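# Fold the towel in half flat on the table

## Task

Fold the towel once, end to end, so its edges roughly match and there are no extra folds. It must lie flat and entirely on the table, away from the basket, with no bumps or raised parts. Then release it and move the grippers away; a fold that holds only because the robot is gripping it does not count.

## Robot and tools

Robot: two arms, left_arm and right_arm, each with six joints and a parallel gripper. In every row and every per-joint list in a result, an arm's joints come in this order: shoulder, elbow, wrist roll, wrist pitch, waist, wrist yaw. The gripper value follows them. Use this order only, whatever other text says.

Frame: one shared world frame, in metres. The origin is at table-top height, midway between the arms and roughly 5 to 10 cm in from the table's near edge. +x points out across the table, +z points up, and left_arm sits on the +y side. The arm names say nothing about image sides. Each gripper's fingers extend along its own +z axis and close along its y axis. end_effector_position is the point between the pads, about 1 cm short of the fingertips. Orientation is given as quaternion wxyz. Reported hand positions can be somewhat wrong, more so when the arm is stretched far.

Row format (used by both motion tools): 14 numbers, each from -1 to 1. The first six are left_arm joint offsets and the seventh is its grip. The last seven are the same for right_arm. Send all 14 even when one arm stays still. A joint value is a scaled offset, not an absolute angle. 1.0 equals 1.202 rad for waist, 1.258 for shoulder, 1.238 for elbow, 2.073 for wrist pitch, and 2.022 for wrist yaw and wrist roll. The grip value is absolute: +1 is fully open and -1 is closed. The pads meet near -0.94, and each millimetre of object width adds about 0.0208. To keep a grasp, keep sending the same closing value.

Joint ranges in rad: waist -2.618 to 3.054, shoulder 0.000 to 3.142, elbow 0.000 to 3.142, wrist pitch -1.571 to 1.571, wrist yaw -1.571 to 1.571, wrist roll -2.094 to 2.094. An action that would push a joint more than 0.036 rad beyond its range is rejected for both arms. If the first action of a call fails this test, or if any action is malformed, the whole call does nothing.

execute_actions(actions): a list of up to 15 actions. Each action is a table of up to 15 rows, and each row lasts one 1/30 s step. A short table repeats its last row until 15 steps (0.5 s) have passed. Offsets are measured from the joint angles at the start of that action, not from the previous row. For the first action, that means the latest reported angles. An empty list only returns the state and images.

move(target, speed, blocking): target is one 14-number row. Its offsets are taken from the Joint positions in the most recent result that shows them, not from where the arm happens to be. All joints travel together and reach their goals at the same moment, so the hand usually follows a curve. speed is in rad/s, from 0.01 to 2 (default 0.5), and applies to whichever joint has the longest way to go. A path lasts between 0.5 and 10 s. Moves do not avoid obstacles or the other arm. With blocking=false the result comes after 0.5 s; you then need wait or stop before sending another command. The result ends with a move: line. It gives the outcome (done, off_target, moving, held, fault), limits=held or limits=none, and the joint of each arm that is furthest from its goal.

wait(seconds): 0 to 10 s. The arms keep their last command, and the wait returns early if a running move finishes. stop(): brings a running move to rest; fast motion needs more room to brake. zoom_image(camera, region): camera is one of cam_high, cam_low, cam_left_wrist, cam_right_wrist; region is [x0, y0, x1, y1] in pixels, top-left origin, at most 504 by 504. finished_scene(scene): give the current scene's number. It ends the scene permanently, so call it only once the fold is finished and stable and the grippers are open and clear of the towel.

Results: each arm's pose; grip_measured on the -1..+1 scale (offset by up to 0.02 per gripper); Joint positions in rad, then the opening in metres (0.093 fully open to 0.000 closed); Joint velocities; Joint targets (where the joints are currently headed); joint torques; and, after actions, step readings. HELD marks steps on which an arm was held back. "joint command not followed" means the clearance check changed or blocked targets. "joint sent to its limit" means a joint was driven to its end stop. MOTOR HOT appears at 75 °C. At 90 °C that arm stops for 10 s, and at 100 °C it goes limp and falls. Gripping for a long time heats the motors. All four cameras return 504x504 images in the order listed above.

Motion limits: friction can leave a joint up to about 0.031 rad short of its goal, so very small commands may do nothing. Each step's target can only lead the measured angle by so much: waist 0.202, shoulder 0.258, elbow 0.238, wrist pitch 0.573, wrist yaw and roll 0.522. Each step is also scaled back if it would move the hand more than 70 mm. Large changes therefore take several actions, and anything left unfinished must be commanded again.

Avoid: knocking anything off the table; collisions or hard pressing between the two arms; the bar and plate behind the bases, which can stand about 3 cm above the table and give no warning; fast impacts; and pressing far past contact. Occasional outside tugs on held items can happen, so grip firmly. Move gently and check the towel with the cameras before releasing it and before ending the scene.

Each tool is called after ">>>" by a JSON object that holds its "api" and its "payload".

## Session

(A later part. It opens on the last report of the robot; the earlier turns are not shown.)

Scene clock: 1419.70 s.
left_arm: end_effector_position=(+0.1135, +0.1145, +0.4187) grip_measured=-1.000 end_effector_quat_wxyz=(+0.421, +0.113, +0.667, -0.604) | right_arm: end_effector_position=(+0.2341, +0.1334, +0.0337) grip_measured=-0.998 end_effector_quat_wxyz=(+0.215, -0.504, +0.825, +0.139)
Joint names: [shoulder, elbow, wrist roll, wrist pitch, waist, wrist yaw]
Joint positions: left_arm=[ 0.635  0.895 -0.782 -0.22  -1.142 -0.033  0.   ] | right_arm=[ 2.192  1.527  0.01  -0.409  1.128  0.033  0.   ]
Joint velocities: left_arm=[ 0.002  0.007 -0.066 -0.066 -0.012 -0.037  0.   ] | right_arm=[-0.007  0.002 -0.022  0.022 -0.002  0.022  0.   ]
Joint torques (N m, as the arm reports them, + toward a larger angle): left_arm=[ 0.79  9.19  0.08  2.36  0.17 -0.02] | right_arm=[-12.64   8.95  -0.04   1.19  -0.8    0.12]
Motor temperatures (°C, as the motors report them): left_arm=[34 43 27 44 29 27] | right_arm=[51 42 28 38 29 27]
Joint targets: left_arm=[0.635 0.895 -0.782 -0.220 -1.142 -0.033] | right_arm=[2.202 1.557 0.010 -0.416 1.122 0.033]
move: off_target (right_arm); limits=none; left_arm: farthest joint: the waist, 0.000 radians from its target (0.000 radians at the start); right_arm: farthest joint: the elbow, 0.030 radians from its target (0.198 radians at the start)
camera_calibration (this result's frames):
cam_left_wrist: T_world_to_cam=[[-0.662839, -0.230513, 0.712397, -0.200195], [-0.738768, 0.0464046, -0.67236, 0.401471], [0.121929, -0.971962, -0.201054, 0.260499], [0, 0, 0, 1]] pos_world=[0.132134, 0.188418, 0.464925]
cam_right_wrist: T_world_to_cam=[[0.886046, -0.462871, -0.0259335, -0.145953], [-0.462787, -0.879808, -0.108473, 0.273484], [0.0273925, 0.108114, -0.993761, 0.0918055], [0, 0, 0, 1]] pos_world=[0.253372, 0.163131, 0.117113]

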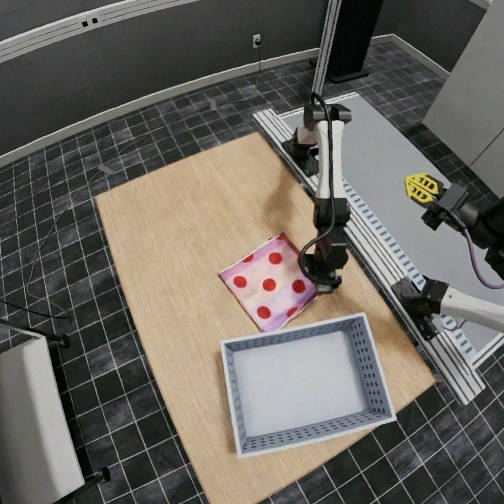

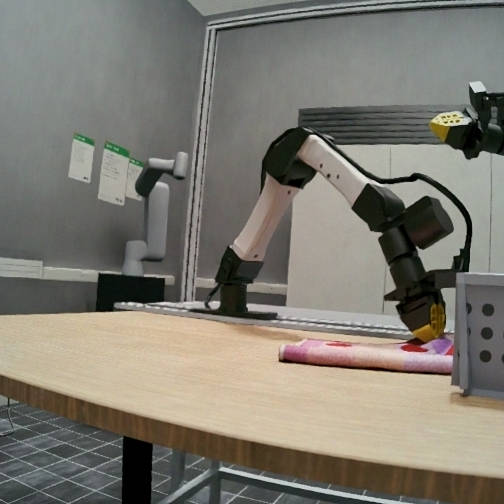

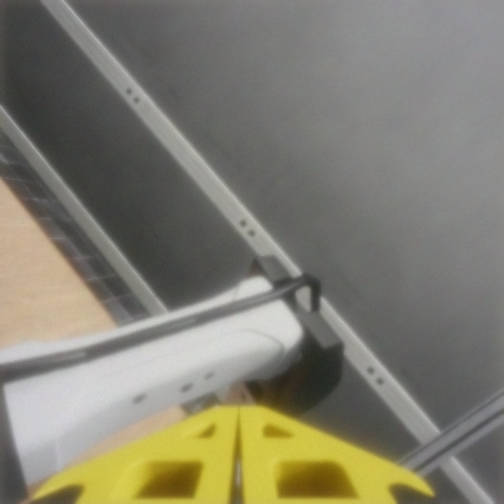

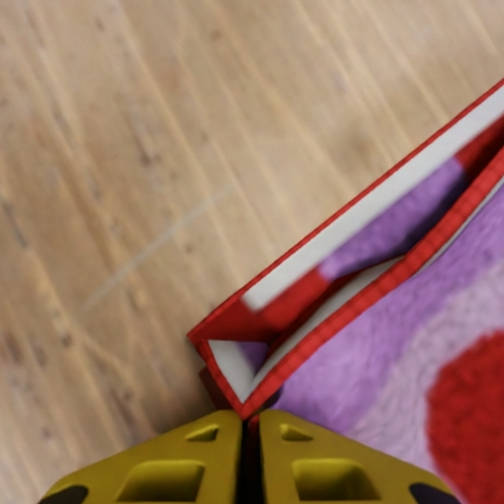

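Corners match. Lower, release, retreat.

>>> {"api": "execute_actions", "payload": {"actions": [[[0,0,0,0,0,0,-1,0.04,0,0,0,0,0,-1]],[[0,0,0,0,0,0,-1,0,0,0,0,0,0,-0.5]],[[0,0,0,0,0,0,-1,0,0,0,0,0,0,0]],[[0,0,0,0,0,0,-1,-0.12,0,0,0,0,0,0.3]]]}}

>>> {"api": "move", "payload": {"target": [0,0,0,0,0,0,1,-0.9,0,0,0,0,0,1], "speed": 1.0}}

>>> {"api": "zoom_image", "payload": {"camera": "cam_high", "region": [190,200,350,350]}}

>>> {"api": "zoom_image", "payload": {"camera": "cam_low", "region": [230,300,500,400]}}

Scene clock: 1430.20 s.
left_arm: end_effector_position=(+0.1135, +0.1145, +0.4187) grip_measured=-1.000 end_effector_quat_wxyz=(+0.421, +0.113, +0.667, -0.604) | right_arm: end_effector_position=(+0.2352, +0.1384, +0.0975) grip_measured=+0.298 end_effector_quat_wxyz=(+0.261, -0.496, +0.809, +0.180)
Joint names: [shoulder, elbow, wrist roll, wrist pitch, waist, wrist yaw]
Joint positions: left_arm=[ 0.635  0.895 -0.782 -0.22  -1.142 -0.033  0.   ] | right_arm=[ 2.057  1.514  0.01  -0.407  1.128  0.013  0.059]
Joint velocities: left_arm=[ 0.017 -0.012  0.022 -0.007 -0.012 -0.066  0.   ] | right_arm=[-0.017  0.012 -0.007 -0.022  0.002 -0.081 -0.   ]
Joint torques (N m, as the arm reports them, + toward a larger angle): left_arm=[ 0.78  9.23  0.09  2.37  0.19 -0.02] | right_arm=[-12.43   7.97  -0.04   1.5   -0.23   0.13]
Motor temperatures (°C, as the motors report them): left_arm=[33 43 27 45 29 27] | right_arm=[52 43 28 38 29 27]
Joint targets: left_arm=[0.635 0.895 -0.782 -0.220 -1.142 -0.033] | right_arm=[2.062 1.527 0.010 -0.400 1.128 0.014]
Step readings (joint positions; steps 1 to 15: 1st action; 16 to 30: 2nd action; 31 to 45: 3rd action; 46 to 60: 4th action):
0: left_arm=[0.635 0.895 -0.782 -0.220 -1.142 -0.033] | right_arm=[2.192 1.527 0.010 -0.409 1.128 0.033]
1: left_arm=[0.635 0.895 -0.782 -0.220 -1.142 -0.033] | right_arm=[2.196 1.527 0.010 -0.409 1.128 0.033]
2: left_arm=[0.635 0.895 -0.782 -0.220 -1.142 -0.033] | right_arm=[2.201 1.527 0.010 -0.407 1.128 0.033]
4: left_arm=[0.635 0.895 -0.782 -0.220 -1.142 -0.033] | right_arm=[2.214 1.527 0.010 -0.406 1.128 0.031]
8: left_arm=[0.635 0.895 -0.782 -0.220 -1.142 -0.033] | right_arm=[2.214 1.527 0.010 -0.403 1.128 0.031]
15: left_arm=[0.635 0.895 -0.782 -0.220 -1.142 -0.033] | right_arm=[2.214 1.527 0.010 -0.403 1.128 0.031]
16: left_arm=[0.635 0.895 -0.782 -0.220 -1.142 -0.033] | right_arm=[2.213 1.527 0.010 -0.403 1.128 0.030]
17: left_arm=[0.635 0.895 -0.782 -0.220 -1.142 -0.033] | right_arm=[2.213 1.527 0.010 -0.402 1.128 0.027]
19: left_arm=[0.635 0.895 -0.782 -0.220 -1.142 -0.033] | right_arm=[2.213 1.527 0.010 -0.402 1.128 0.023]
23: left_arm=[0.635 0.895 -0.782 -0.220 -1.142 -0.033] | right_arm=[2.213 1.527 0.010 -0.402 1.128 0.023]
30: left_arm=[0.635 0.895 -0.782 -0.220 -1.142 -0.033] | right_arm=[2.213 1.527 0.010 -0.402 1.128 0.023]
31: left_arm=[0.635 0.895 -0.782 -0.220 -1.142 -0.033] | right_arm=[2.213 1.527 0.010 -0.402 1.128 0.022]
32: left_arm=[0.635 0.895 -0.782 -0.220 -1.142 -0.033] | right_arm=[2.213 1.527 0.010 -0.401 1.128 0.019]
34: left_arm=[0.635 0.895 -0.782 -0.220 -1.142 -0.033] | right_arm=[2.213 1.527 0.010 -0.400 1.128 0.016]
38: left_arm=[0.635 0.895 -0.782 -0.220 -1.142 -0.033] | right_arm=[2.213 1.527 0.010 -0.400 1.128 0.015]
45: left_arm=[0.635 0.895 -0.782 -0.220 -1.142 -0.033] | right_arm=[2.213 1.527 0.010 -0.400 1.128 0.015]
46: left_arm=[0.635 0.895 -0.782 -0.220 -1.142 -0.033] | right_arm=[2.199 1.525 0.010 -0.400 1.128 0.013]
47: left_arm=[0.635 0.895 -0.782 -0.220 -1.142 -0.033] | right_arm=[2.178 1.516 0.010 -0.411 1.128 0.013]
49: left_arm=[0.635 0.895 -0.782 -0.220 -1.142 -0.033] | right_arm=[2.125 1.514 0.010 -0.421 1.128 0.013]
53: left_arm=[0.635 0.895 -0.782 -0.220 -1.142 -0.033] | right_arm=[2.057 1.514 0.010 -0.407 1.128 0.013]
60: Joint positions above
camera_calibration (this result's frames):
cam_left_wrist: T_world_to_cam=[[-0.662839, -0.230513, 0.712397, -0.200195], [-0.738768, 0.0464046, -0.67236, 0.401471], [0.121929, -0.971962, -0.201054, 0.260499], [0, 0, 0, 1]] pos_world=[0.132134, 0.188418, 0.464925]
cam_right_wrist: T_world_to_cam=[[0.890437, -0.452697, -0.0467754, -0.143466], [-0.450532, -0.862281, -0.231282, 0.291971], [0.0643673, 0.227016, -0.971762, 0.127334], [0, 0, 0, 1]] pos_world=[0.251093, 0.157907, 0.184555]

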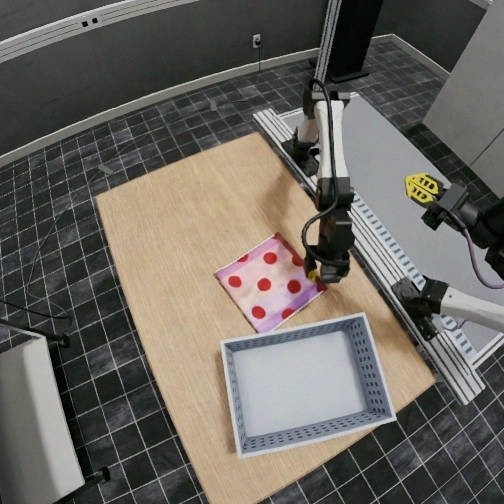

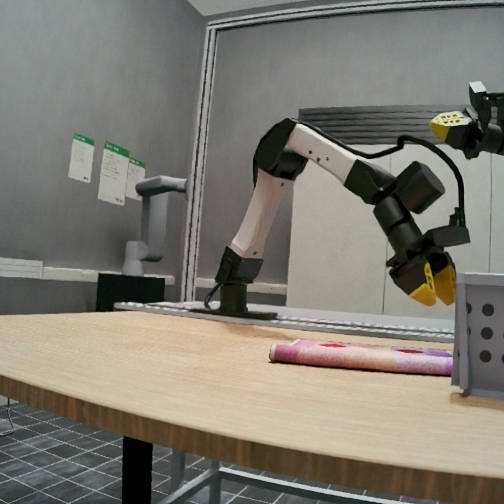

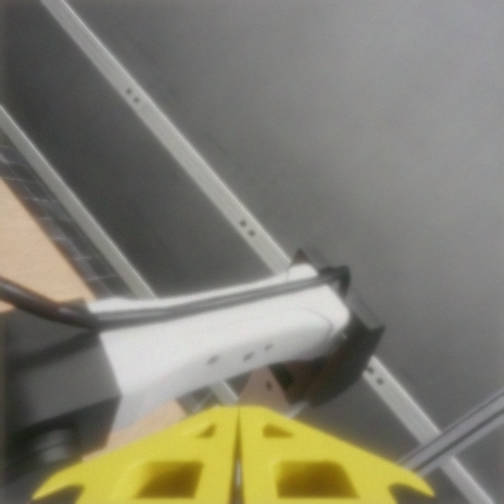

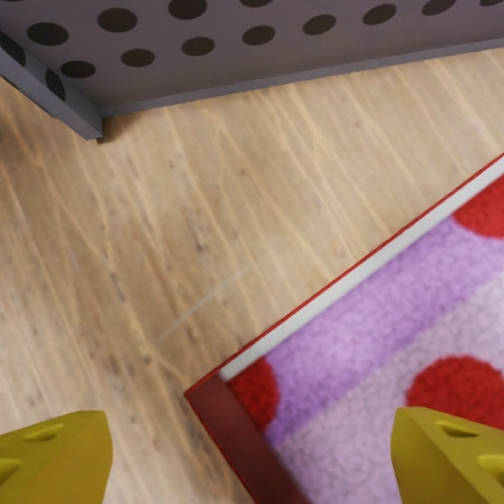

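Scene clock: 1431.87 s.
left_arm: end_effector_position=(+0.1135, +0.1145, +0.4187) grip_measured=+0.982 end_effector_quat_wxyz=(+0.421, +0.113, +0.667, -0.604) | right_arm: end_effector_position=(+0.1343, -0.1142, +0.5727) grip_measured=+0.984 end_effector_quat_wxyz=(+0.652, -0.316, +0.543, +0.425)
Joint names: [shoulder, elbow, wrist roll, wrist pitch, waist, wrist yaw]
Joint positions: left_arm=[ 0.635  0.895 -0.782 -0.22  -1.142 -0.033  0.092] | right_arm=[ 0.913  1.514  0.01  -0.411  1.128  0.013  0.092]
Joint velocities: left_arm=[-0.017  0.002  0.007  0.007  0.002 -0.037  0.   ] | right_arm=[ 0.002  0.007 -0.022 -0.022  0.002 -0.095  0.001]
Joint torques (N m, as the arm reports them, + toward a larger angle): left_arm=[ 0.79  9.19  0.09  2.36  0.19 -0.01] | right_arm=[ 0.77  5.7  -0.04  1.93 -0.18  0.1 ]
Motor temperatures (°C, as the motors report them): left_arm=[33 43 27 45 29 27] | right_arm=[52 43 28 38 29 27]
Joint targets: left_arm=[0.635 0.895 -0.782 -0.220 -1.142 -0.033] | right_arm=[0.925 1.514 0.010 -0.406 1.128 0.013]
move: done; limits=none; left_arm: farthest joint: the waist, 0.000 radians from its target (0.000 radians at the start); right_arm: farthest joint: the shoulder, 0.011 radians from its target (1.133 radians at the start)
camera_calibration (this result's frames):
cam_left_wrist: T_world_to_cam=[[-0.662839, -0.230513, 0.712397, -0.200195], [-0.738768, 0.0464046, -0.67236, 0.401471], [0.121929, -0.971962, -0.201054, 0.260499], [0, 0, 0, 1]] pos_world=[0.132134, 0.188418, 0.464925]
cam_right_wrist: T_world_to_cam=[[0.900217, -0.430659, -0.064357, -0.134429], [-0.141425, -0.149382, -0.978613, 0.60647], [0.411835, 0.890066, -0.195382, 0.237306], [0, 0, 0, 1]] pos_world=[0.109054, -0.178515, 0.631214]

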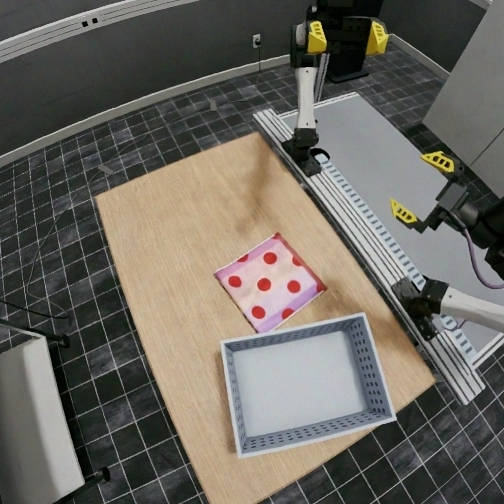

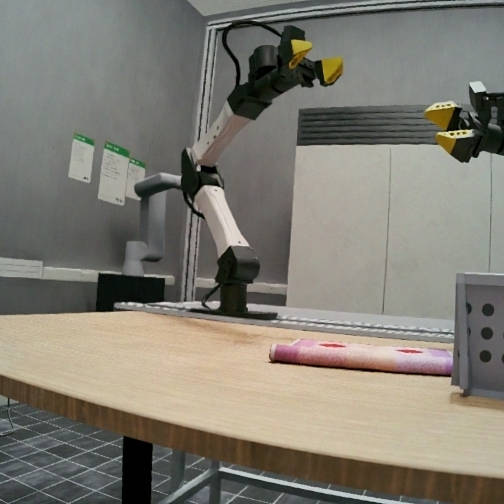

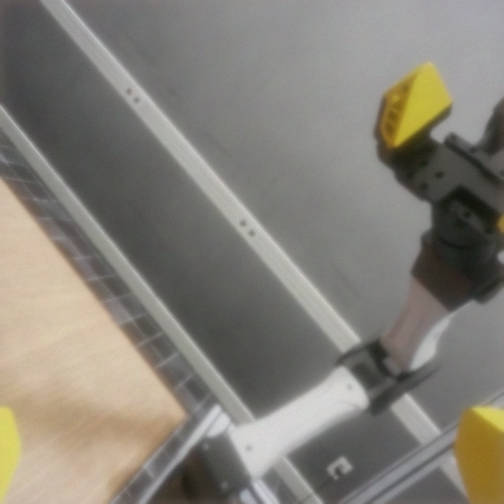

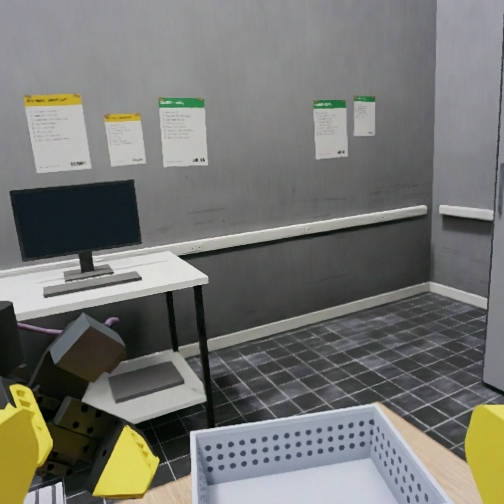

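Region (190, 200, 350, 350) of cam_high's 504x504 image, scaled by 3.150, with more detail than that image has; it fills the top 472 rows of this view, and the rest is white.

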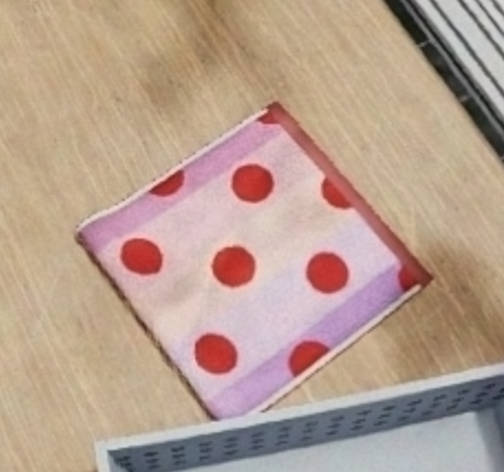

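Region (230, 300, 500, 400) of cam_low's 504x504 image, scaled by 1.867, with more detail than that image has; it fills the top 187 rows of this view, and the rest is white.

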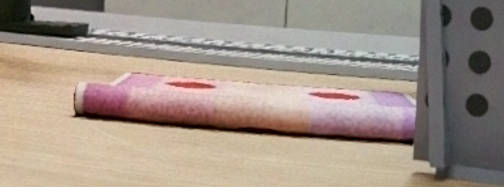

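>>> {"api": "move", "payload": {"target": [0.5,0.783,0.13,-0.5,0.517,0,-1,0,0,0,0,0,0,1], "speed": 1.2}}

>>> {"api": "move", "payload": {"target": [0.59,0,0,0,0,0,-1,0,0,0,0,0,0,1], "speed": 1.0}}

Scene clock: 1467.17 s.
left_arm: end_effector_position=(+0.2576, +0.2101, +0.4237) grip_measured=-1.000 end_effector_quat_wxyz=(+0.398, -0.004, +0.886, -0.238) | right_arm: end_effector_position=(+0.1343, -0.1142, +0.5727) grip_measured=+0.984 end_effector_quat_wxyz=(+0.652, -0.316, +0.543, +0.425)
Joint names: [shoulder, elbow, wrist roll, wrist pitch, waist, wrist yaw]
Joint positions: left_arm=[ 1.247  1.853 -0.528 -1.244 -0.53  -0.033  0.   ] | right_arm=[ 0.913  1.514  0.01  -0.411  1.128  0.013  0.092]
Joint velocities: left_arm=[-0.002 -0.007 -0.022 -0.066  0.002 -0.125  0.   ] | right_arm=[-0.002  0.007  0.022 -0.022  0.007  0.007  0.   ]
Joint torques (N m, as the arm reports them, + toward a larger angle): left_arm=[-1.57  8.4   0.14  2.04  0.91 -0.05] | right_arm=[-0.3   5.65 -0.04  1.88 -0.19  0.1 ]
Motor temperatures (°C, as the motors report them): left_arm=[32 44 27 47 29 27] | right_arm=[44 41 28 41 29 27]
Joint targets: left_arm=[1.264 1.864 -0.519 -1.257 -0.521 -0.033] | right_arm=[0.913 1.514 0.010 -0.411 1.128 0.013]
move: done; limits=none; left_arm: farthest joint: the shoulder, 0.017 radians from its target (0.629 radians at the start); right_arm: farthest joint: the waist, 0.000 radians from its target (0.000 radians at the start)
camera_calibration (this result's frames):
cam_left_wrist: T_world_to_cam=[[-0.187965, -0.879489, 0.437227, 0.0444089], [-0.913914, -0.00644447, -0.405857, 0.45013], [0.359765, -0.475875, -0.802566, 0.426241], [0, 0, 0, 1]] pos_world=[0.266381, 0.244795, 0.505359]
cam_right_wrist: T_world_to_cam=[[0.900217, -0.430659, -0.064357, -0.134429], [-0.141425, -0.149382, -0.978613, 0.60647], [0.411835, 0.890066, -0.195382, 0.237306], [0, 0, 0, 1]] pos_world=[0.109054, -0.178515, 0.631214]

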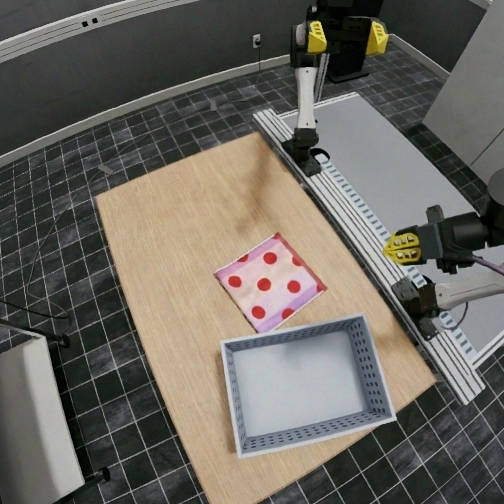

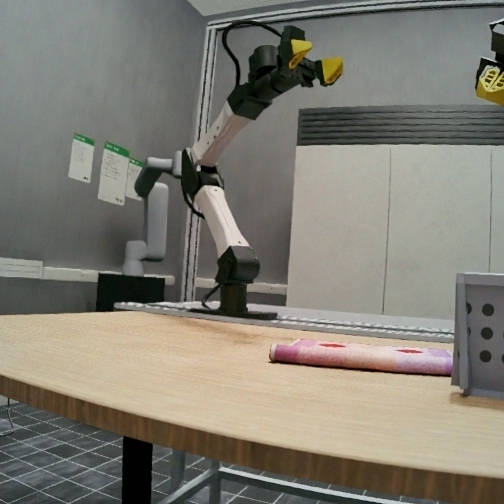

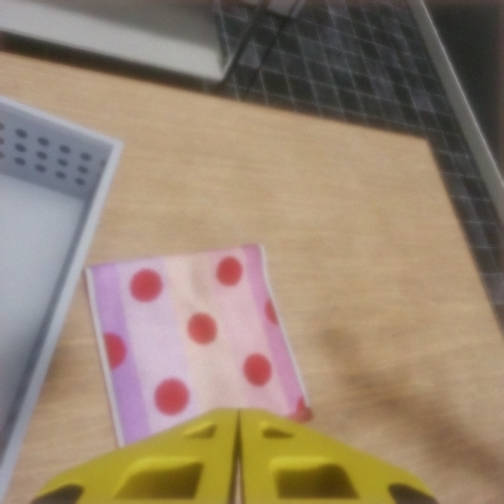

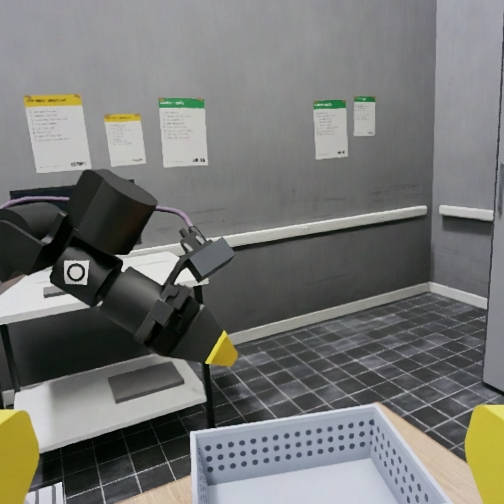

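Scene clock: 1468.50 s.
left_arm: end_effector_position=(+0.3693, +0.1315, +0.1634) grip_measured=-1.000 end_effector_quat_wxyz=(+0.098, +0.008, +0.993, -0.058) | right_arm: end_effector_position=(+0.1343, -0.1142, +0.5727) grip_measured=+0.984 end_effector_quat_wxyz=(+0.652, -0.316, +0.543, +0.425)
Joint names: [shoulder, elbow, wrist roll, wrist pitch, waist, wrist yaw]
Joint positions: left_arm=[ 1.991  1.857 -0.528 -1.241 -0.53  -0.033  0.   ] | right_arm=[ 0.913  1.514  0.01  -0.411  1.128  0.013  0.092]
Joint velocities: left_arm=[-0.017  0.012 -0.007 -0.066 -0.002  0.007  0.   ] | right_arm=[-0.012 -0.002 -0.007  0.095 -0.002 -0.051  0.001]
Joint torques (N m, as the arm reports them, + toward a larger angle): left_arm=[-13.12   8.18   0.05   0.79   0.19  -0.08] | right_arm=[-0.31  5.66 -0.04  1.88 -0.18  0.1 ]
Motor temperatures (°C, as the motors report them): left_arm=[32 44 27 46 29 27] | right_arm=[44 41 28 41 29 27]
Joint targets: left_arm=[1.989 1.853 -0.528 -1.244 -0.530 -0.033] | right_arm=[0.913 1.514 0.010 -0.411 1.128 0.013]
move: done; limits=none; left_arm: farthest joint: the elbow, 0.004 radians from its target (0.000 radians at the start); right_arm: farthest joint: the waist, 0.000 radians from its target (0.000 radians at the start)
camera_calibration (this result's frames):
cam_left_wrist: T_world_to_cam=[[-0.0250789, -0.991315, 0.129098, 0.115042], [-0.97318, 0.0537493, 0.223677, 0.357188], [-0.228673, -0.120026, -0.966076, 0.336979], [0, 0, 0, 1]] pos_world=[0.427552, 0.135291, 0.230801]
cam_right_wrist: T_world_to_cam=[[0.900217, -0.430659, -0.064357, -0.134429], [-0.141425, -0.149382, -0.978613, 0.60647], [0.411835, 0.890066, -0.195382, 0.237306], [0, 0, 0, 1]] pos_world=[0.109054, -0.178515, 0.631214]

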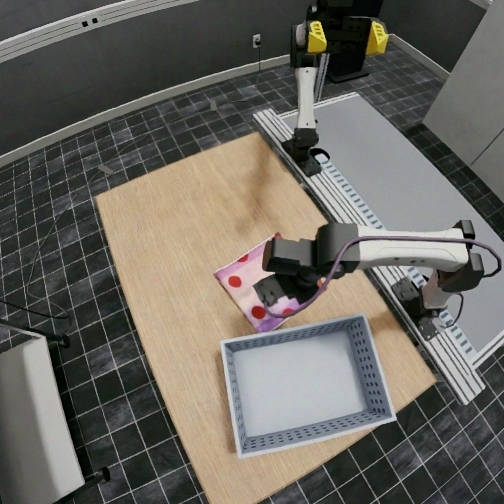

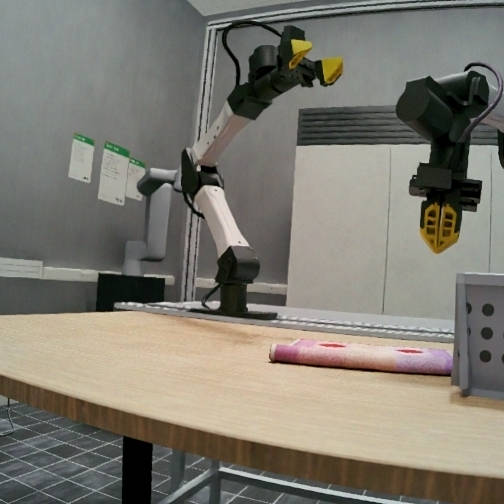

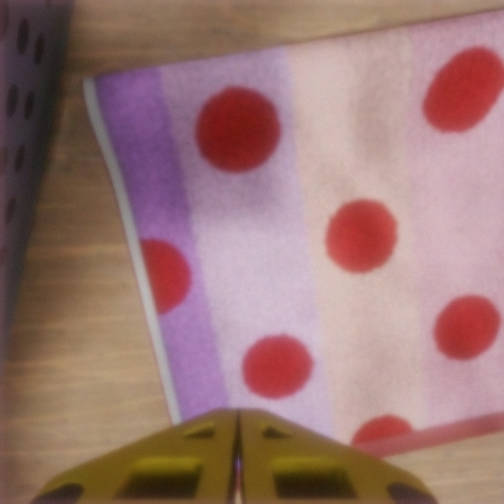

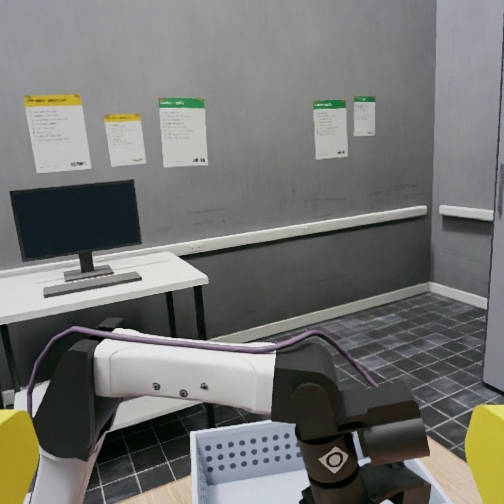

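>>> {"api": "move", "payload": {"target": [0.075,-0.346,0,0.247,0,0,-1,0,0,0,0,0,0,1], "speed": 0.5}}

>>> {"api": "execute_actions", "payload": {"actions": [[[0.045,0,0,0,0,0,-1,0,0,0,0,0,0,1]]]}}

Scene clock: 1481.90 s.
left_arm: end_effector_position=(+0.3718, +0.1250, +0.0317) grip_measured=-1.000 end_effector_quat_wxyz=(+0.098, +0.008, +0.993, -0.058) | right_arm: end_effector_position=(+0.1343, -0.1142, +0.5727) grip_measured=+0.984 end_effector_quat_wxyz=(+0.652, -0.316, +0.543, +0.425)
Joint names: [shoulder, elbow, wrist roll, wrist pitch, waist, wrist yaw]
Joint positions: left_arm=[ 2.071  1.441 -0.528 -0.745 -0.53  -0.033  0.   ] | right_arm=[ 0.913  1.514  0.01  -0.411  1.128  0.013  0.092]
Joint velocities: left_arm=[-0.012 -0.002  0.066 -0.022 -0.017  0.081  0.   ] | right_arm=[-0.017 -0.027 -0.066 -0.022 -0.007 -0.051 -0.   ]
Joint torques (N m, as the arm reports them, + toward a larger angle): left_arm=[-12.06   7.07   0.04   1.02   0.14  -0.09] | right_arm=[-0.3   5.65 -0.04  1.88 -0.2   0.1 ]
Motor temperatures (°C, as the motors report them): left_arm=[36 44 27 43 29 27] | right_arm=[42 40 28 42 29 27]
Joint targets: left_arm=[2.085 1.429 -0.528 -0.729 -0.530 -0.033] | right_arm=[0.913 1.514 0.010 -0.411 1.128 0.013]
move: done; limits=none; left_arm: farthest joint: the wrist pitch, 0.016 radians from its target (0.512 radians at the start); right_arm: farthest joint: the waist, 0.000 radians from its target (0.000 radians at the start)
camera_calibration (this result's frames):
cam_left_wrist: T_world_to_cam=[[-0.0250789, -0.991315, 0.129098, 0.125639], [-0.97318, 0.0537493, 0.223677, 0.389481], [-0.228673, -0.120026, -0.966076, 0.209509], [0, 0, 0, 1]] pos_world=[0.430095, 0.12876, 0.099064]
cam_right_wrist: T_world_to_cam=[[0.900217, -0.430659, -0.064357, -0.134429], [-0.141425, -0.149382, -0.978613, 0.60647], [0.411835, 0.890066, -0.195382, 0.237306], [0, 0, 0, 1]] pos_world=[0.109054, -0.178515, 0.631214]

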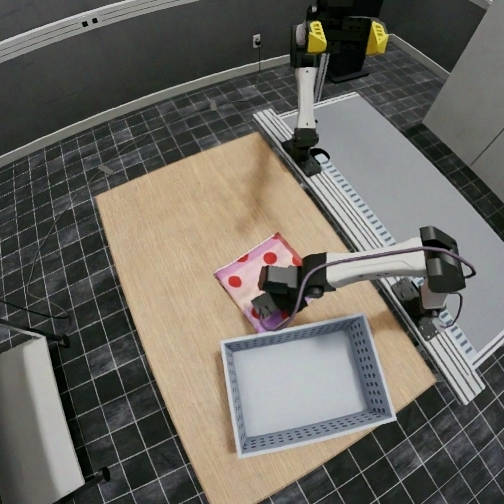

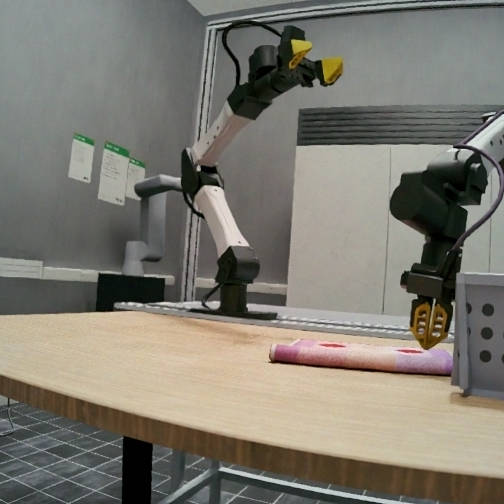

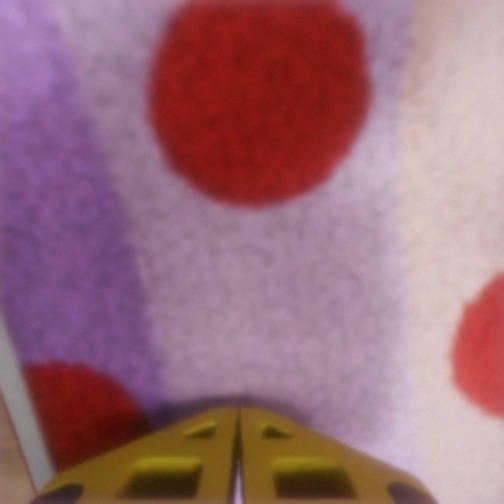

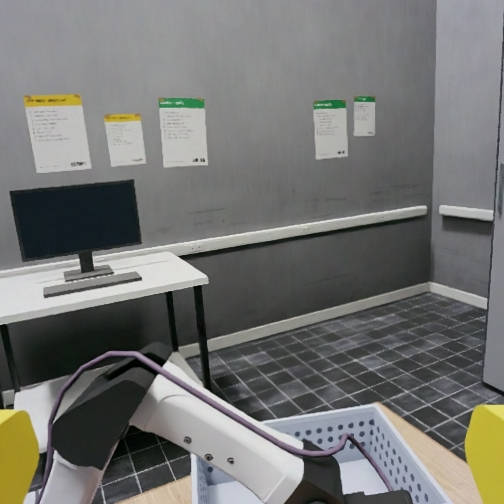

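Scene clock: 1482.40 s.
left_arm: end_effector_position=(+0.3697, +0.1258, +0.0189) grip_measured=-1.000 end_effector_quat_wxyz=(+0.086, +0.009, +0.995, -0.051) | right_arm: end_effector_position=(+0.1343, -0.1142, +0.5727) grip_measured=+0.984 end_effector_quat_wxyz=(+0.652, -0.316, +0.543, +0.425)
Joint names: [shoulder, elbow, wrist roll, wrist pitch, waist, wrist yaw]
Joint positions: left_arm=[ 2.102  1.441 -0.528 -0.741 -0.53  -0.033  0.   ] | right_arm=[ 0.913  1.514  0.01  -0.411  1.128  0.013  0.092]
Joint velocities: left_arm=[ 0.002 -0.012 -0.051 -0.051 -0.012  0.037  0.   ] | right_arm=[-0.002 -0.002 -0.022 -0.007 -0.002 -0.051 -0.   ]
Joint torques (N m, as the arm reports them, + toward a larger angle): left_arm=[-11.39   8.08   0.05   0.76   0.21  -0.08] | right_arm=[-0.31  5.64 -0.04  1.88 -0.19  0.1 ]
Motor temperatures (°C, as the motors report them): left_arm=[36 44 27 43 29 27] | right_arm=[42 40 28 42 29 27]
Joint targets: left_arm=[2.127 1.441 -0.528 -0.745 -0.530 -0.033] | right_arm=[0.913 1.514 0.010 -0.411 1.128 0.013]
Step readings (joint positions):
0: left_arm=[2.071 1.441 -0.528 -0.745 -0.530 -0.033] | right_arm=[0.913 1.514 0.010 -0.411 1.128 0.013]
1: left_arm=[2.073 1.441 -0.528 -0.745 -0.530 -0.033] | right_arm=[0.913 1.514 0.010 -0.411 1.128 0.013]
2: left_arm=[2.078 1.441 -0.528 -0.743 -0.530 -0.033] | right_arm=[0.913 1.514 0.010 -0.411 1.128 0.013]
4: left_arm=[2.093 1.441 -0.528 -0.743 -0.530 -0.033] | right_arm=[0.913 1.514 0.010 -0.411 1.128 0.013]
8: left_arm=[2.102 1.441 -0.528 -0.741 -0.530 -0.033] | right_arm=[0.913 1.514 0.010 -0.411 1.128 0.013]
15: Joint positions above
camera_calibration (this result's frames):
cam_left_wrist: T_world_to_cam=[[-0.0230446, -0.993097, 0.115006, 0.127769], [-0.967468, 0.0511432, 0.247772, 0.388023], [-0.251943, -0.105555, -0.961968, 0.203497], [0, 0, 0, 1]] pos_world=[0.429614, 0.128523, 0.0849222]
cam_right_wrist: T_world_to_cam=[[0.900217, -0.430659, -0.064357, -0.134429], [-0.141425, -0.149382, -0.978613, 0.60647], [0.411835, 0.890066, -0.195382, 0.237306], [0, 0, 0, 1]] pos_world=[0.109054, -0.178515, 0.631214]

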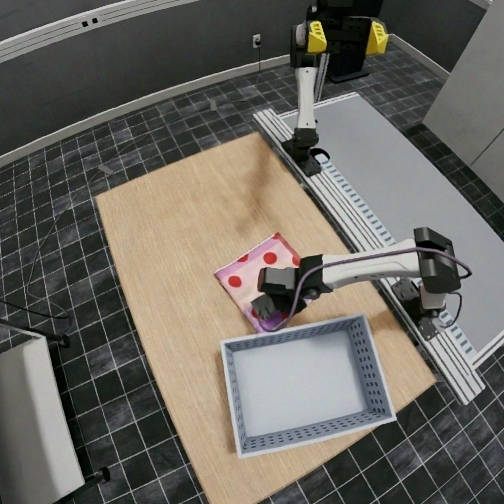

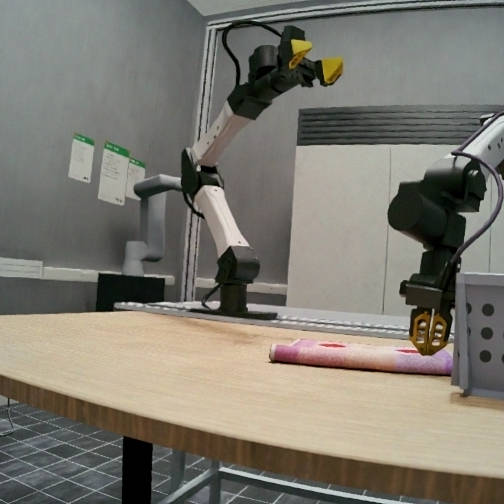

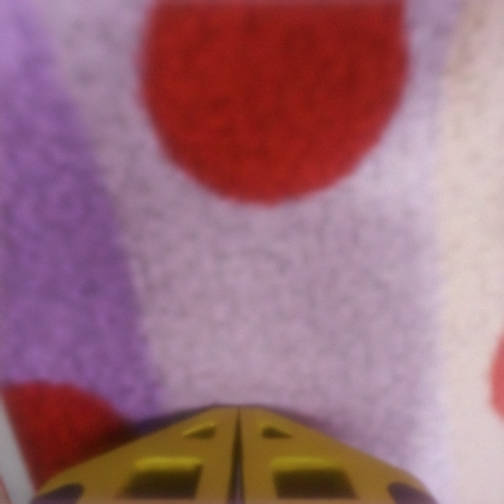

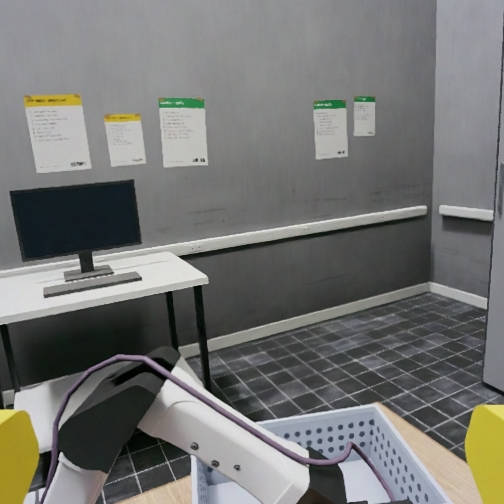

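>>> {"api": "move", "payload": {"target": [0.095,0.095,-0.04,-0.018,-0.085,0,-1,0,0,0,0,0,0,1], "speed": 0.1}}

>>> {"api": "execute_actions", "payload": {"actions": [[[-0.03,0,0,0,0,0,-1,0,0,0,0,0,0,1]],[[-0.15,0,0,0,0,0,-1,0,0,0,0,0,0,1]]]}}

>>> {"api": "move", "payload": {"target": [-0.9,0,0,0,-0.3,0,1,0,0,0,0,0,0,1], "speed": 1.2}}

>>> {"api": "zoom_image", "payload": {"camera": "cam_high", "region": [190,200,350,350]}}

>>> {"api": "zoom_image", "payload": {"camera": "cam_low", "region": [230,300,500,400]}}

Scene clock: 1492.03 s.
left_arm: end_effector_position=(+0.3696, +0.0882, +0.0192) grip_measured=-1.000 end_effector_quat_wxyz=(+0.089, +0.011, +0.995, -0.048) | right_arm: end_effector_position=(+0.1343, -0.1142, +0.5727) grip_measured=+0.984 end_effector_quat_wxyz=(+0.652, -0.316, +0.543, +0.425)
Joint names: [shoulder, elbow, wrist roll, wrist pitch, waist, wrist yaw]
Joint positions: left_arm=[ 2.177  1.555 -0.601 -0.781 -0.61  -0.054  0.   ] | right_arm=[ 0.913  1.514  0.01  -0.411  1.128  0.013  0.092]
Joint velocities: left_arm=[ 0.007  0.002 -0.022  0.007 -0.007 -0.007  0.   ] | right_arm=[-0.002 -0.007 -0.066 -0.051  0.007 -0.022 -0.   ]
Joint torques (N m, as the arm reports them, + toward a larger angle): left_arm=[-10.33   8.56  -0.02   0.81  -1.58   0.11] | right_arm=[-0.31  5.66 -0.04  1.88 -0.18  0.1 ]
Motor temperatures (°C, as the motors report them): left_arm=[37 43 27 42 29 27] | right_arm=[41 40 28 42 29 27]
Joint targets: left_arm=[2.222 1.559 -0.609 -0.779 -0.632 -0.033] | right_arm=[0.913 1.514 0.010 -0.411 1.128 0.013]
move: off_target (left_arm); limits=none; left_arm: farthest joint: the shoulder, 0.045 radians from its target (0.119 radians at the start); right_arm: farthest joint: the waist, 0.000 radians from its target (0.000 radians at the start)
camera_calibration (this result's frames):
cam_left_wrist: T_world_to_cam=[[-0.027893, -0.993634, 0.109149, 0.0923196], [-0.968942, 0.0537155, 0.241384, 0.390218], [-0.245711, -0.0990264, -0.964272, 0.196919], [0, 0, 0, 1]] pos_world=[0.429059, 0.0902713, 0.0856141]
cam_right_wrist: T_world_to_cam=[[0.900217, -0.430659, -0.064357, -0.134429], [-0.141425, -0.149382, -0.978613, 0.60647], [0.411835, 0.890066, -0.195382, 0.237306], [0, 0, 0, 1]] pos_world=[0.109054, -0.178515, 0.631214]

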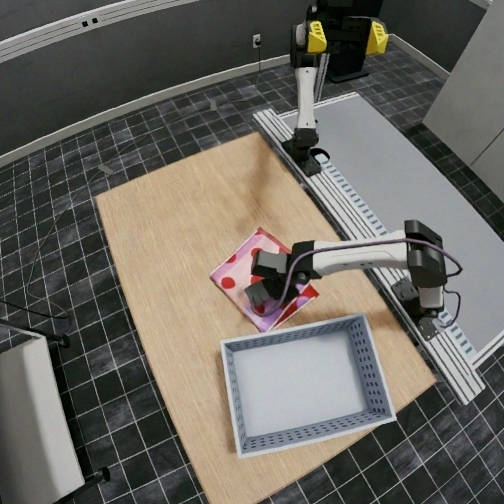

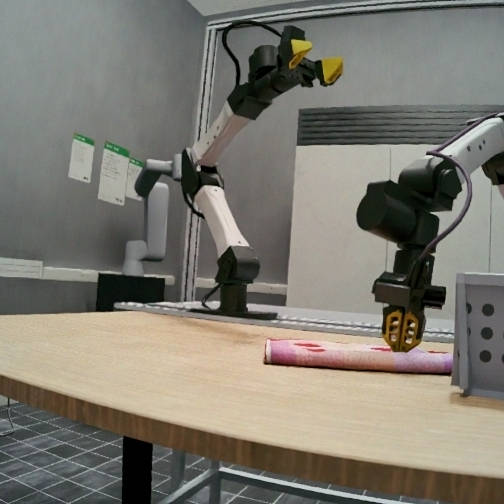

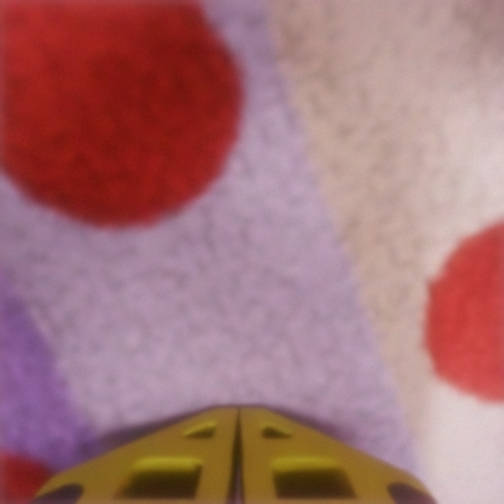

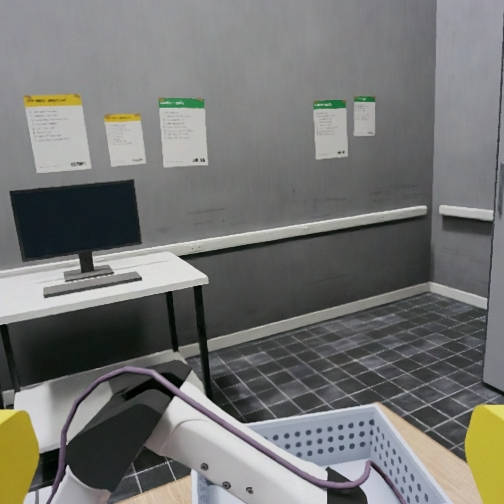

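Scene clock: 1493.03 s.
left_arm: end_effector_position=(+0.3839, +0.0823, +0.1317) grip_measured=-1.000 end_effector_quat_wxyz=(+0.195, +0.005, +0.973, -0.122) | right_arm: end_effector_position=(+0.1343, -0.1142, +0.5727) grip_measured=+0.984 end_effector_quat_wxyz=(+0.652, -0.316, +0.543, +0.425)
Joint names: [shoulder, elbow, wrist roll, wrist pitch, waist, wrist yaw]
Joint positions: left_arm=[ 1.929  1.567 -0.601 -0.779 -0.61  -0.056  0.   ] | right_arm=[ 0.913  1.514  0.01  -0.411  1.128  0.013  0.092]
Joint velocities: left_arm=[ 0.037  0.007 -0.037 -0.037  0.007  0.022  0.   ] | right_arm=[-0.002 -0.017  0.037  0.022  0.012 -0.081  0.001]
Joint torques (N m, as the arm reports them, + toward a larger angle): left_arm=[-11.21   8.1    0.06   1.23   0.21  -0.09] | right_arm=[-0.32  5.65 -0.04  1.88 -0.19  0.09]
Motor temperatures (°C, as the motors report them): left_arm=[38 43 27 42 29 27] | right_arm=[41 40 28 42 29 27]
Joint targets: left_arm=[1.949 1.555 -0.601 -0.785 -0.610 -0.056] | right_arm=[0.913 1.514 0.010 -0.411 1.128 0.013]
Step readings (joint positions; steps 1 to 15: 1st action; 16 to 30: 2nd action):
0: left_arm=[2.177 1.555 -0.601 -0.781 -0.610 -0.054] | right_arm=[0.913 1.514 0.010 -0.411 1.128 0.013]
1: left_arm=[2.172 1.555 -0.601 -0.782 -0.610 -0.056] | right_arm=[0.913 1.514 0.010 -0.411 1.128 0.013]
2: left_arm=[2.167 1.555 -0.601 -0.785 -0.610 -0.056] | right_arm=[0.913 1.514 0.010 -0.411 1.128 0.013]
4: left_arm=[2.153 1.555 -0.601 -0.785 -0.610 -0.056] | right_arm=[0.913 1.514 0.010 -0.411 1.128 0.013]
8: left_arm=[2.138 1.555 -0.601 -0.785 -0.610 -0.056] | right_arm=[0.913 1.514 0.010 -0.411 1.128 0.013]
15: left_arm=[2.138 1.555 -0.601 -0.785 -0.610 -0.056] | right_arm=[0.913 1.514 0.010 -0.411 1.128 0.013]
16: left_arm=[2.123 1.552 -0.601 -0.784 -0.610 -0.056] | right_arm=[0.913 1.514 0.010 -0.411 1.128 0.013]
17: left_arm=[2.096 1.542 -0.601 -0.792 -0.610 -0.056] | right_arm=[0.913 1.514 0.010 -0.411 1.128 0.013]
19: left_arm=[2.019 1.540 -0.601 -0.802 -0.610 -0.056] | right_arm=[0.913 1.514 0.010 -0.411 1.128 0.013]
23: left_arm=[1.919 1.564 -0.601 -0.784 -0.610 -0.056] | right_arm=[0.913 1.514 0.010 -0.411 1.128 0.013]
30: Joint positions above
camera_calibration (this result's frames):
cam_left_wrist: T_world_to_cam=[[-0.0580806, -0.966306, 0.250756, 0.0652464], [-0.997584, 0.0657684, 0.022381, 0.416008], [-0.0381188, -0.248851, -0.967791, 0.241481], [0, 0, 0, 1]] pos_world=[0.427997, 0.0957805, 0.208031]
cam_right_wrist: T_world_to_cam=[[0.900217, -0.430659, -0.064357, -0.134429], [-0.141425, -0.149382, -0.978613, 0.60647], [0.411835, 0.890066, -0.195382, 0.237306], [0, 0, 0, 1]] pos_world=[0.109054, -0.178515, 0.631214]

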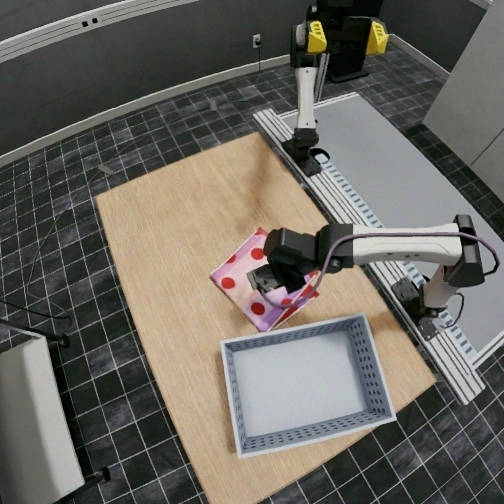

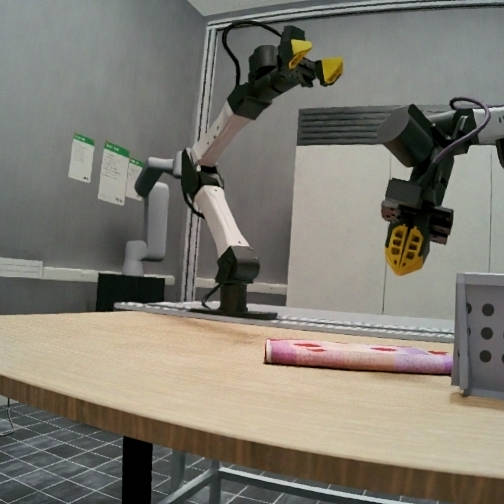

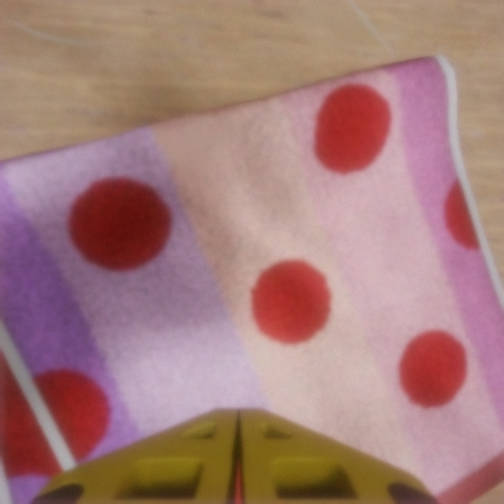

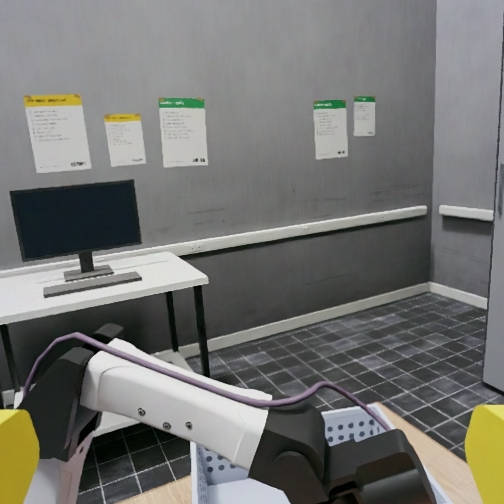

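Scene clock: 1494.57 s.
left_arm: end_effector_position=(+0.1214, +0.2014, +0.5365) grip_measured=+0.982 end_effector_quat_wxyz=(+0.523, +0.103, +0.675, -0.510) | right_arm: end_effector_position=(+0.1343, -0.1142, +0.5727) grip_measured=+0.984 end_effector_quat_wxyz=(+0.652, -0.316, +0.543, +0.425)
Joint names: [shoulder, elbow, wrist roll, wrist pitch, waist, wrist yaw]
Joint positions: left_arm=[ 0.782  1.572 -0.601 -0.764 -0.96  -0.056  0.092] | right_arm=[ 0.913  1.514  0.01  -0.411  1.128  0.013  0.092]
Joint velocities: left_arm=[-0.012 -0.002  0.022  0.037 -0.002  0.066  0.001] | right_arm=[ 0.012 -0.002  0.022  0.007 -0.002  0.007 -0.001]
Joint torques (N m, as the arm reports them, + toward a larger angle): left_arm=[ 3.88  5.96  0.08  2.21 -0.66 -0.01] | right_arm=[-0.32  5.65 -0.04  1.88 -0.2   0.1 ]
Motor temperatures (°C, as the motors report them): left_arm=[38 43 27 42 29 27] | right_arm=[41 40 28 42 29 27]
Joint targets: left_arm=[0.797 1.567 -0.601 -0.779 -0.971 -0.056] | right_arm=[0.913 1.514 0.010 -0.411 1.128 0.013]
move: done; limits=none; left_arm: farthest joint: the wrist pitch, 0.015 radians from its target (0.000 radians at the start); right_arm: farthest joint: the waist, 0.000 radians from its target (0.000 radians at the start)
camera_calibration (this result's frames):
cam_left_wrist: T_world_to_cam=[[-0.679065, -0.445258, 0.583623, -0.144494], [-0.640215, -0.0297617, -0.767619, 0.537017], [0.359158, -0.894907, -0.264851, 0.357582], [0, 0, 0, 1]] pos_world=[0.117257, 0.271648, 0.591261]
cam_right_wrist: T_world_to_cam=[[0.900217, -0.430659, -0.064357, -0.134429], [-0.141425, -0.149382, -0.978613, 0.60647], [0.411835, 0.890066, -0.195382, 0.237306], [0, 0, 0, 1]] pos_world=[0.109054, -0.178515, 0.631214]

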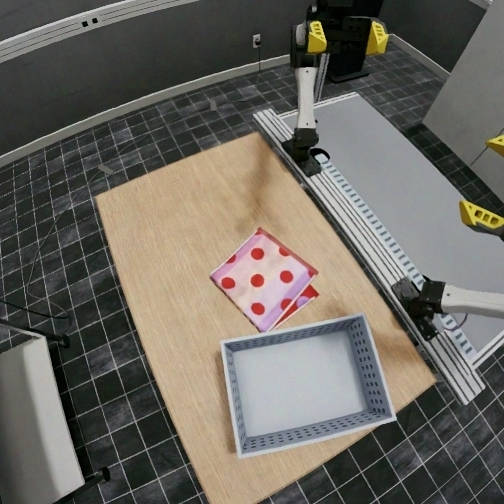

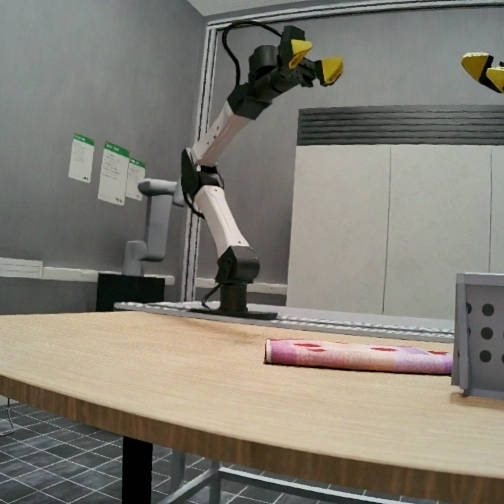

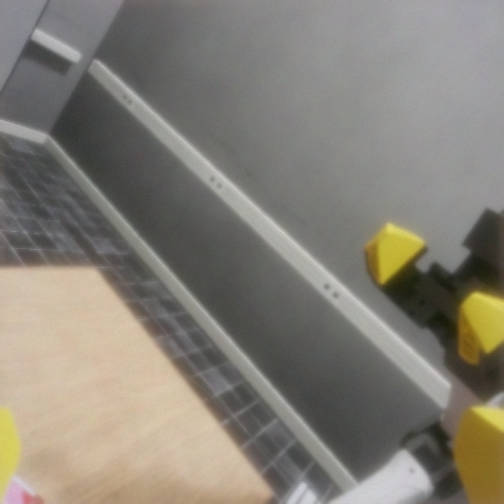

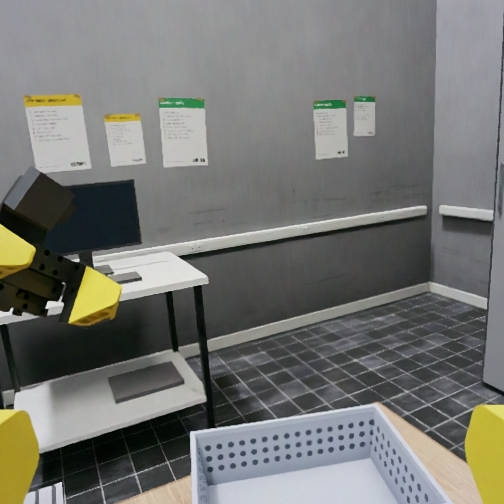

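Region (190, 200, 350, 350) of cam_high's 504x504 image, scaled by 3.150, with more detail than that image has; it fills the top 472 rows of this view, and the rest is white.

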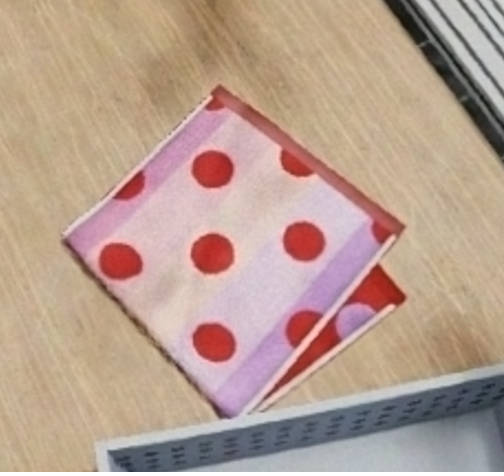

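Region (230, 300, 500, 400) of cam_low's 504x504 image, scaled by 1.867, with more detail than that image has; it fills the top 187 rows of this view, and the rest is white.

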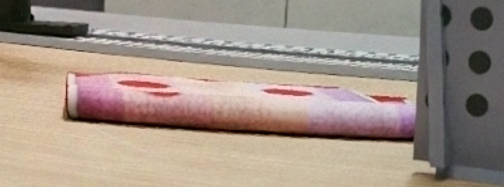

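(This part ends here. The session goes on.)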